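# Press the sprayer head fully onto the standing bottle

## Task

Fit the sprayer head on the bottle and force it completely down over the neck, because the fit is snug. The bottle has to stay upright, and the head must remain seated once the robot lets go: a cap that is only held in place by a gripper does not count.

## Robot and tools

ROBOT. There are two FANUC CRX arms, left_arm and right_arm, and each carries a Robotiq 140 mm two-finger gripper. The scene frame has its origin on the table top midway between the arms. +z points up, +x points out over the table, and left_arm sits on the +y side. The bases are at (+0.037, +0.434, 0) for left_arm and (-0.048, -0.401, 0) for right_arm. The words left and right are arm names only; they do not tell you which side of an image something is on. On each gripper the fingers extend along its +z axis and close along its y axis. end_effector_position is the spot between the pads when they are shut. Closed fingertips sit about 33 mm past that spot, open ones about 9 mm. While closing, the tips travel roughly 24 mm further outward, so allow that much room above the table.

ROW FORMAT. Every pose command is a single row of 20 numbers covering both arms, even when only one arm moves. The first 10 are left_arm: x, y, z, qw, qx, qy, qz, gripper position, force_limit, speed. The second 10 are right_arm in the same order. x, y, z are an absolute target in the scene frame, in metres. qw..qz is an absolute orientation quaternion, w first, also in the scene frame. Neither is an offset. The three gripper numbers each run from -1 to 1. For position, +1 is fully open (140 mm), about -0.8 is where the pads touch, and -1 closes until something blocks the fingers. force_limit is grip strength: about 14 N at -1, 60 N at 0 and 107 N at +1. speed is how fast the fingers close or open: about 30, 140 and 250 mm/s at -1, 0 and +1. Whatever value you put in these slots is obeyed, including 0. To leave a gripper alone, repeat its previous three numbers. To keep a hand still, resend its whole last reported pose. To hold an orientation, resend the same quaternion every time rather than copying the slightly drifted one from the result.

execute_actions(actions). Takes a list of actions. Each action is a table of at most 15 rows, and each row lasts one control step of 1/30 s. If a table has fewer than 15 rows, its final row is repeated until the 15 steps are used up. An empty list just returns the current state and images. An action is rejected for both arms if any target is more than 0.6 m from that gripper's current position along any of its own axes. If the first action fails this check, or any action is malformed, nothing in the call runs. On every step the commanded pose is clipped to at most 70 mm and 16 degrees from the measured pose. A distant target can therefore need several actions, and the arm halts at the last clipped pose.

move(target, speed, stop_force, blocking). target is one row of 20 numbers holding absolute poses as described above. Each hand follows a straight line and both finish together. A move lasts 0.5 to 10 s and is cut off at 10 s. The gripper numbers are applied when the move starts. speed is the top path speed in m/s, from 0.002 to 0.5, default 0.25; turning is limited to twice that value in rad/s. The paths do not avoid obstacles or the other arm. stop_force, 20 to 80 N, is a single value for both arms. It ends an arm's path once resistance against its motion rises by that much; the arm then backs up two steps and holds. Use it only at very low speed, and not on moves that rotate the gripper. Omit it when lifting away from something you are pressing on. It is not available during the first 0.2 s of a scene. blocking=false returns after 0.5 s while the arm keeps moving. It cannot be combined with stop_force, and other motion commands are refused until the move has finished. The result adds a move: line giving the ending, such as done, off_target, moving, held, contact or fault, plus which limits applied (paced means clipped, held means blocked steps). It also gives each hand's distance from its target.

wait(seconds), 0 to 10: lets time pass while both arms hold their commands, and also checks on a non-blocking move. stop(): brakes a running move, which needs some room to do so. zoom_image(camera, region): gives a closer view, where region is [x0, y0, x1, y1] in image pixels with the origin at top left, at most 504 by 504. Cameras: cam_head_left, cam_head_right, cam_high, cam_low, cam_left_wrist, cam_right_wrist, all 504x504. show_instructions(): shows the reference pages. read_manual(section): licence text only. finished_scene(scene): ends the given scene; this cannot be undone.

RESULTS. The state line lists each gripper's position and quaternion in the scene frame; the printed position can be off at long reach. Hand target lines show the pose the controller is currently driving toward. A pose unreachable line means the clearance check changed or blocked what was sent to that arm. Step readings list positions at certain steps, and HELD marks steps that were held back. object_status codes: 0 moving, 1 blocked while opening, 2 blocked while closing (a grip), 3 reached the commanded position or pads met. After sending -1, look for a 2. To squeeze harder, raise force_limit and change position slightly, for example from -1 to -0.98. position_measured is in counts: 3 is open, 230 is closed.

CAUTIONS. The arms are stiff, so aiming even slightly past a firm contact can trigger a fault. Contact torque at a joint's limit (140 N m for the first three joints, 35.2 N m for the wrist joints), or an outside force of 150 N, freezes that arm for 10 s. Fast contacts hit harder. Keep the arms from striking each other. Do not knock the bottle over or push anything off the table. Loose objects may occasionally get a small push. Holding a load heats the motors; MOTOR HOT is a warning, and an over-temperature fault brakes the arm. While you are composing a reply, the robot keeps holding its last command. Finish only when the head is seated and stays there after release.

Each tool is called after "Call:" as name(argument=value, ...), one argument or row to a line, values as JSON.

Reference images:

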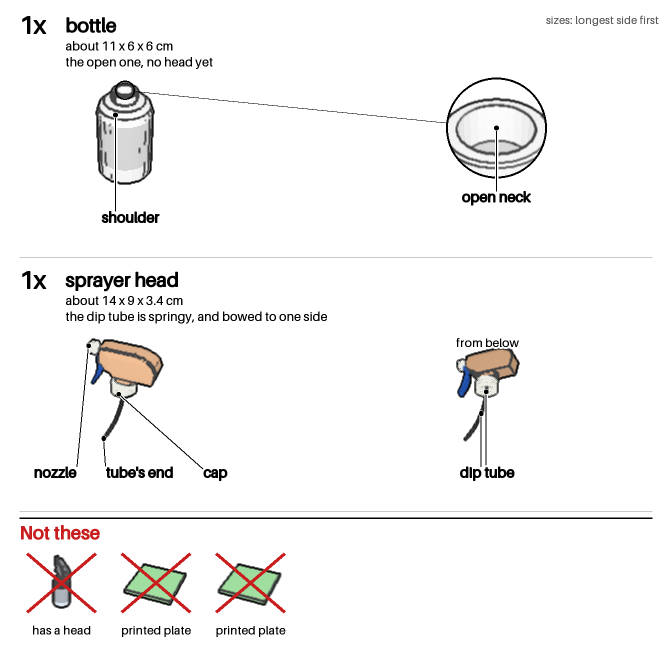

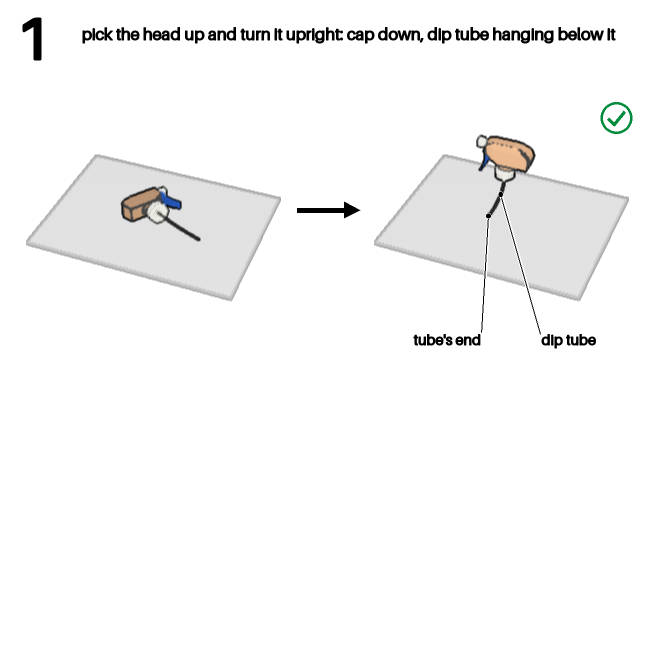

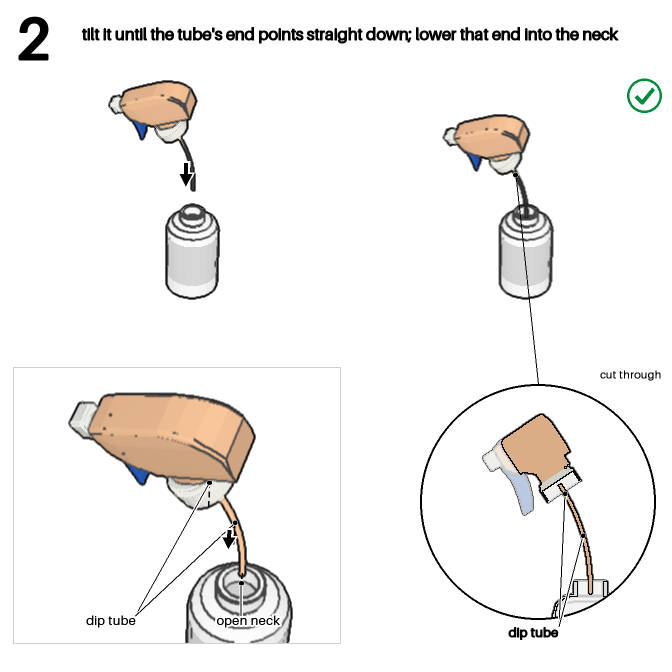

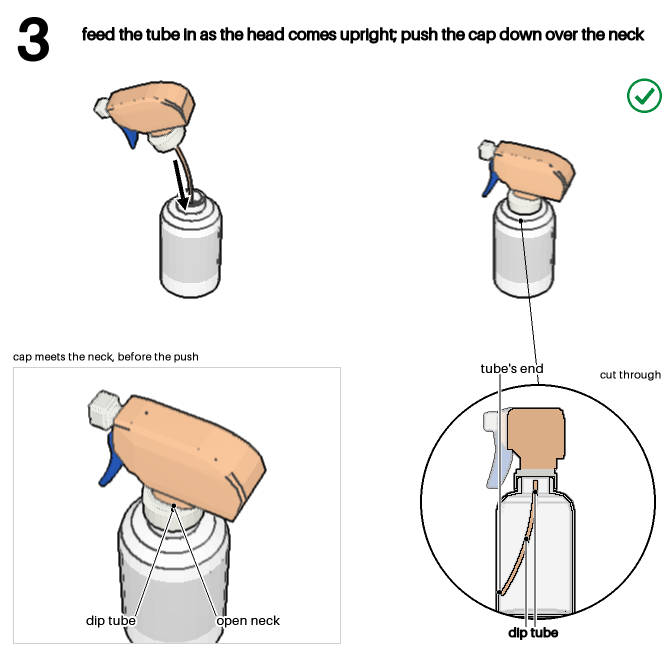

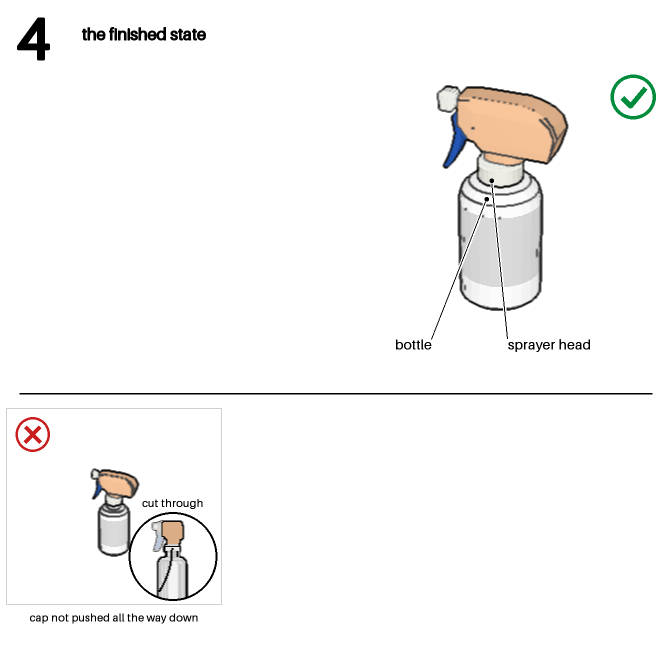

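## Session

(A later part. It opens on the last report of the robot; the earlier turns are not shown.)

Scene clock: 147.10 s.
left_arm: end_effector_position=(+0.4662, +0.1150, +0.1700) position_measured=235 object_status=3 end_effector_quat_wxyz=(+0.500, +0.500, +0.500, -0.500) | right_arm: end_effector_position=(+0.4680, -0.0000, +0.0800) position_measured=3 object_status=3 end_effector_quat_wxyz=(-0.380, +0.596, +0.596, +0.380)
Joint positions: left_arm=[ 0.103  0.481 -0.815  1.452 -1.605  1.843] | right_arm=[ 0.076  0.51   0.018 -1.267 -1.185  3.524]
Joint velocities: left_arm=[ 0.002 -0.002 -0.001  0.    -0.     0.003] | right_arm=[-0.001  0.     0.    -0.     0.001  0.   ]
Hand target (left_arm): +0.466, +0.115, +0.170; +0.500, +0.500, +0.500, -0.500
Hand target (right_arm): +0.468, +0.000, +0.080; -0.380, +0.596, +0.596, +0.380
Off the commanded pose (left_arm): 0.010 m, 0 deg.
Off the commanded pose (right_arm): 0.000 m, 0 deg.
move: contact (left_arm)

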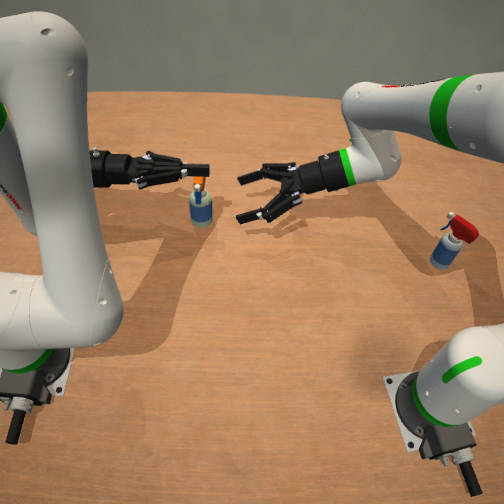

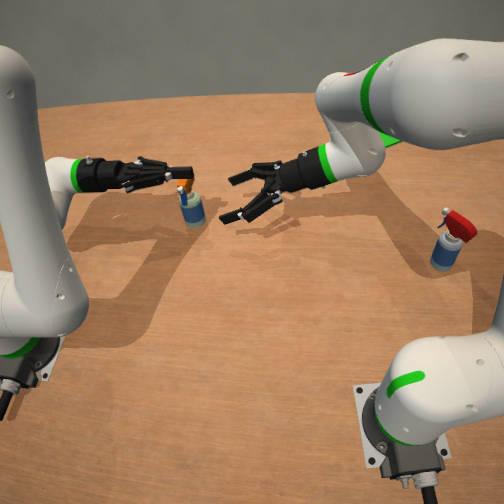

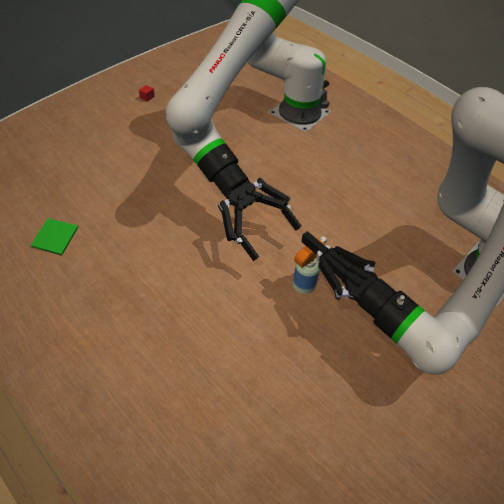

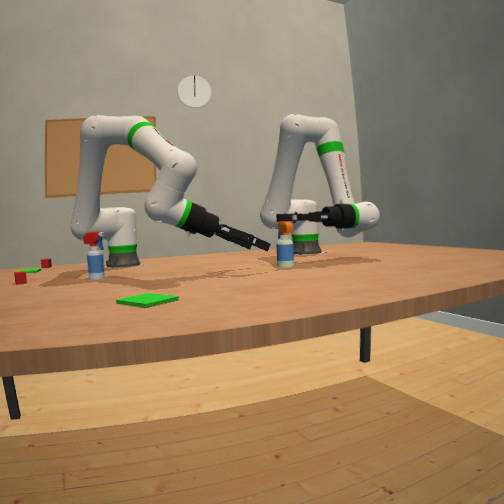

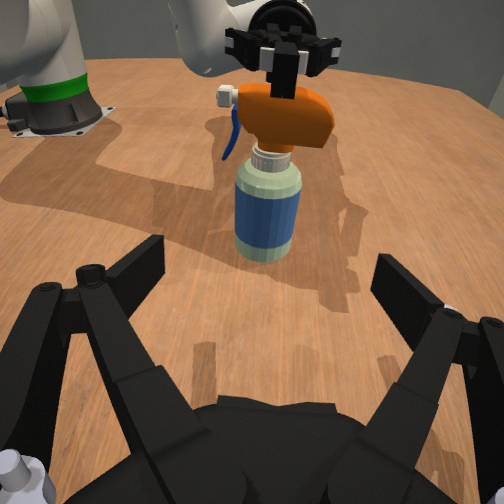

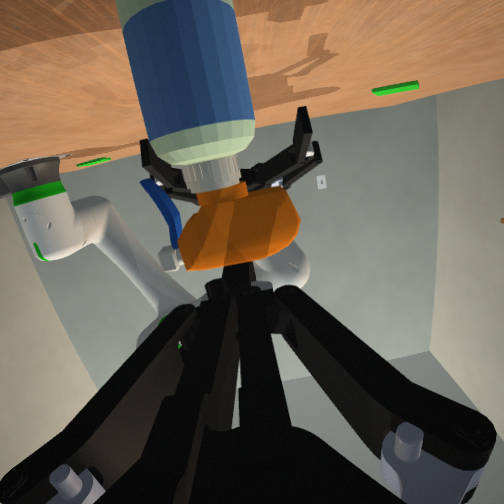

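No movement; it's seated.

Call:
move(
  target=[0.466,0.115,0.21,0.5,0.5,0.5,-0.5,-1,1,1, 0.468,0.0,0.08,0.380,-0.596,-0.596,-0.380,1,0,0],
  speed=0.1,
)

Call:
finished_scene(
  scene=1,
)

Scene clock: 151.00 s.
left_arm: end_effector_position=(+0.4659, +0.1150, +0.2100) position_measured=235 object_status=3 end_effector_quat_wxyz=(+0.500, +0.500, +0.500, -0.500) | right_arm: end_effector_position=(+0.4680, -0.0000, +0.0800) position_measured=3 object_status=3 end_effector_quat_wxyz=(-0.380, +0.596, +0.596, +0.380)
Joint positions: left_arm=[ 0.101  0.387 -0.815  1.457 -1.615  1.937] | right_arm=[ 0.076  0.51   0.018 -1.267 -1.185  3.524]
Joint velocities: left_arm=[-0.    -0.001  0.     0.001 -0.    -0.   ] | right_arm=[ 0.     0.    -0.     0.002 -0.002  0.   ]
Hand target (left_arm): +0.466, +0.115, +0.210; +0.500, +0.500, +0.500, -0.500
Hand target (right_arm): +0.468, +0.000, +0.080; -0.380, +0.596, +0.596, +0.380
Off the commanded pose (left_arm): 0.000 m, 0 deg.
Off the commanded pose (right_arm): 0.000 m, 0 deg.
move: done

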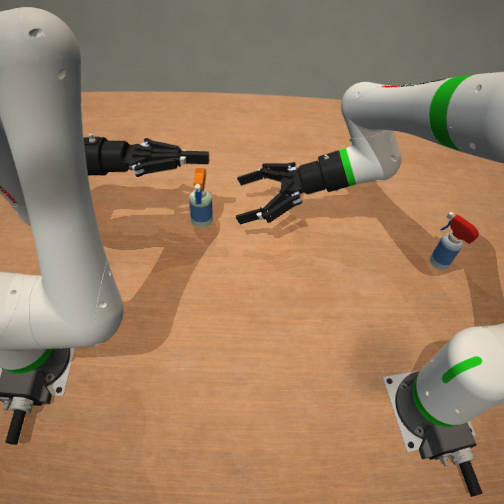

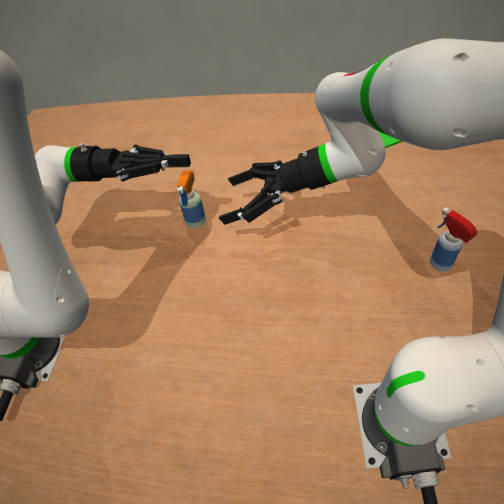

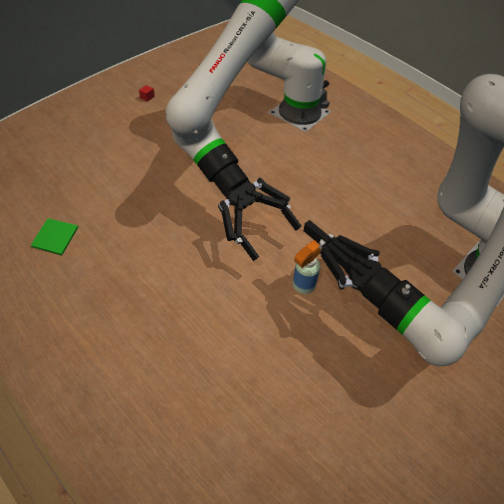

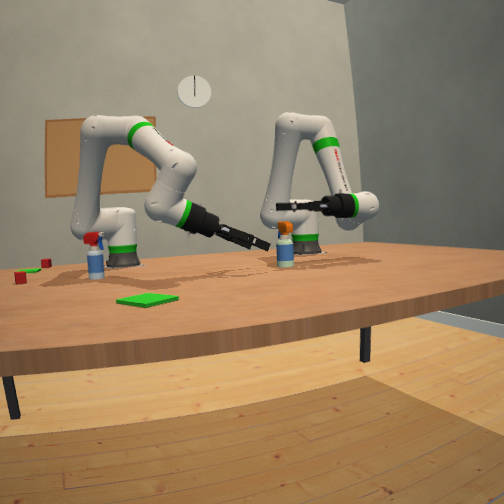

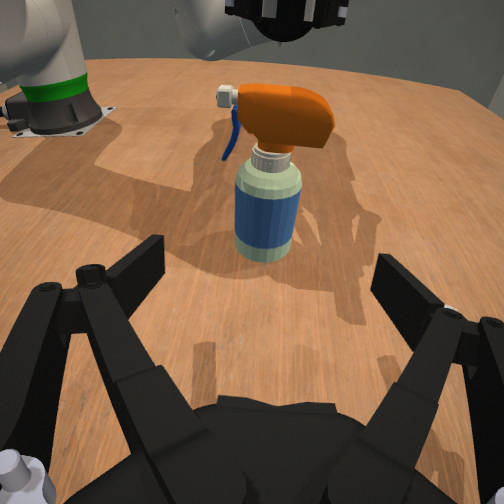

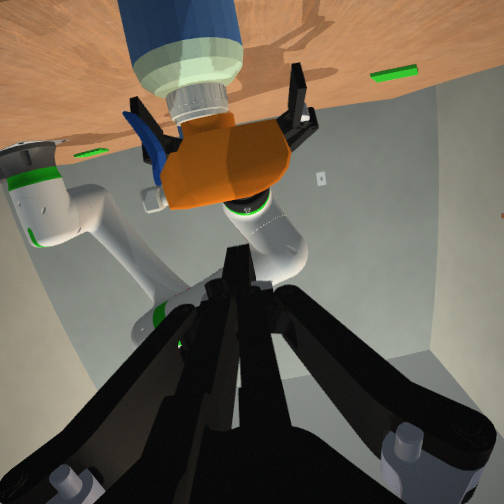

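The scene is finished: the task was done.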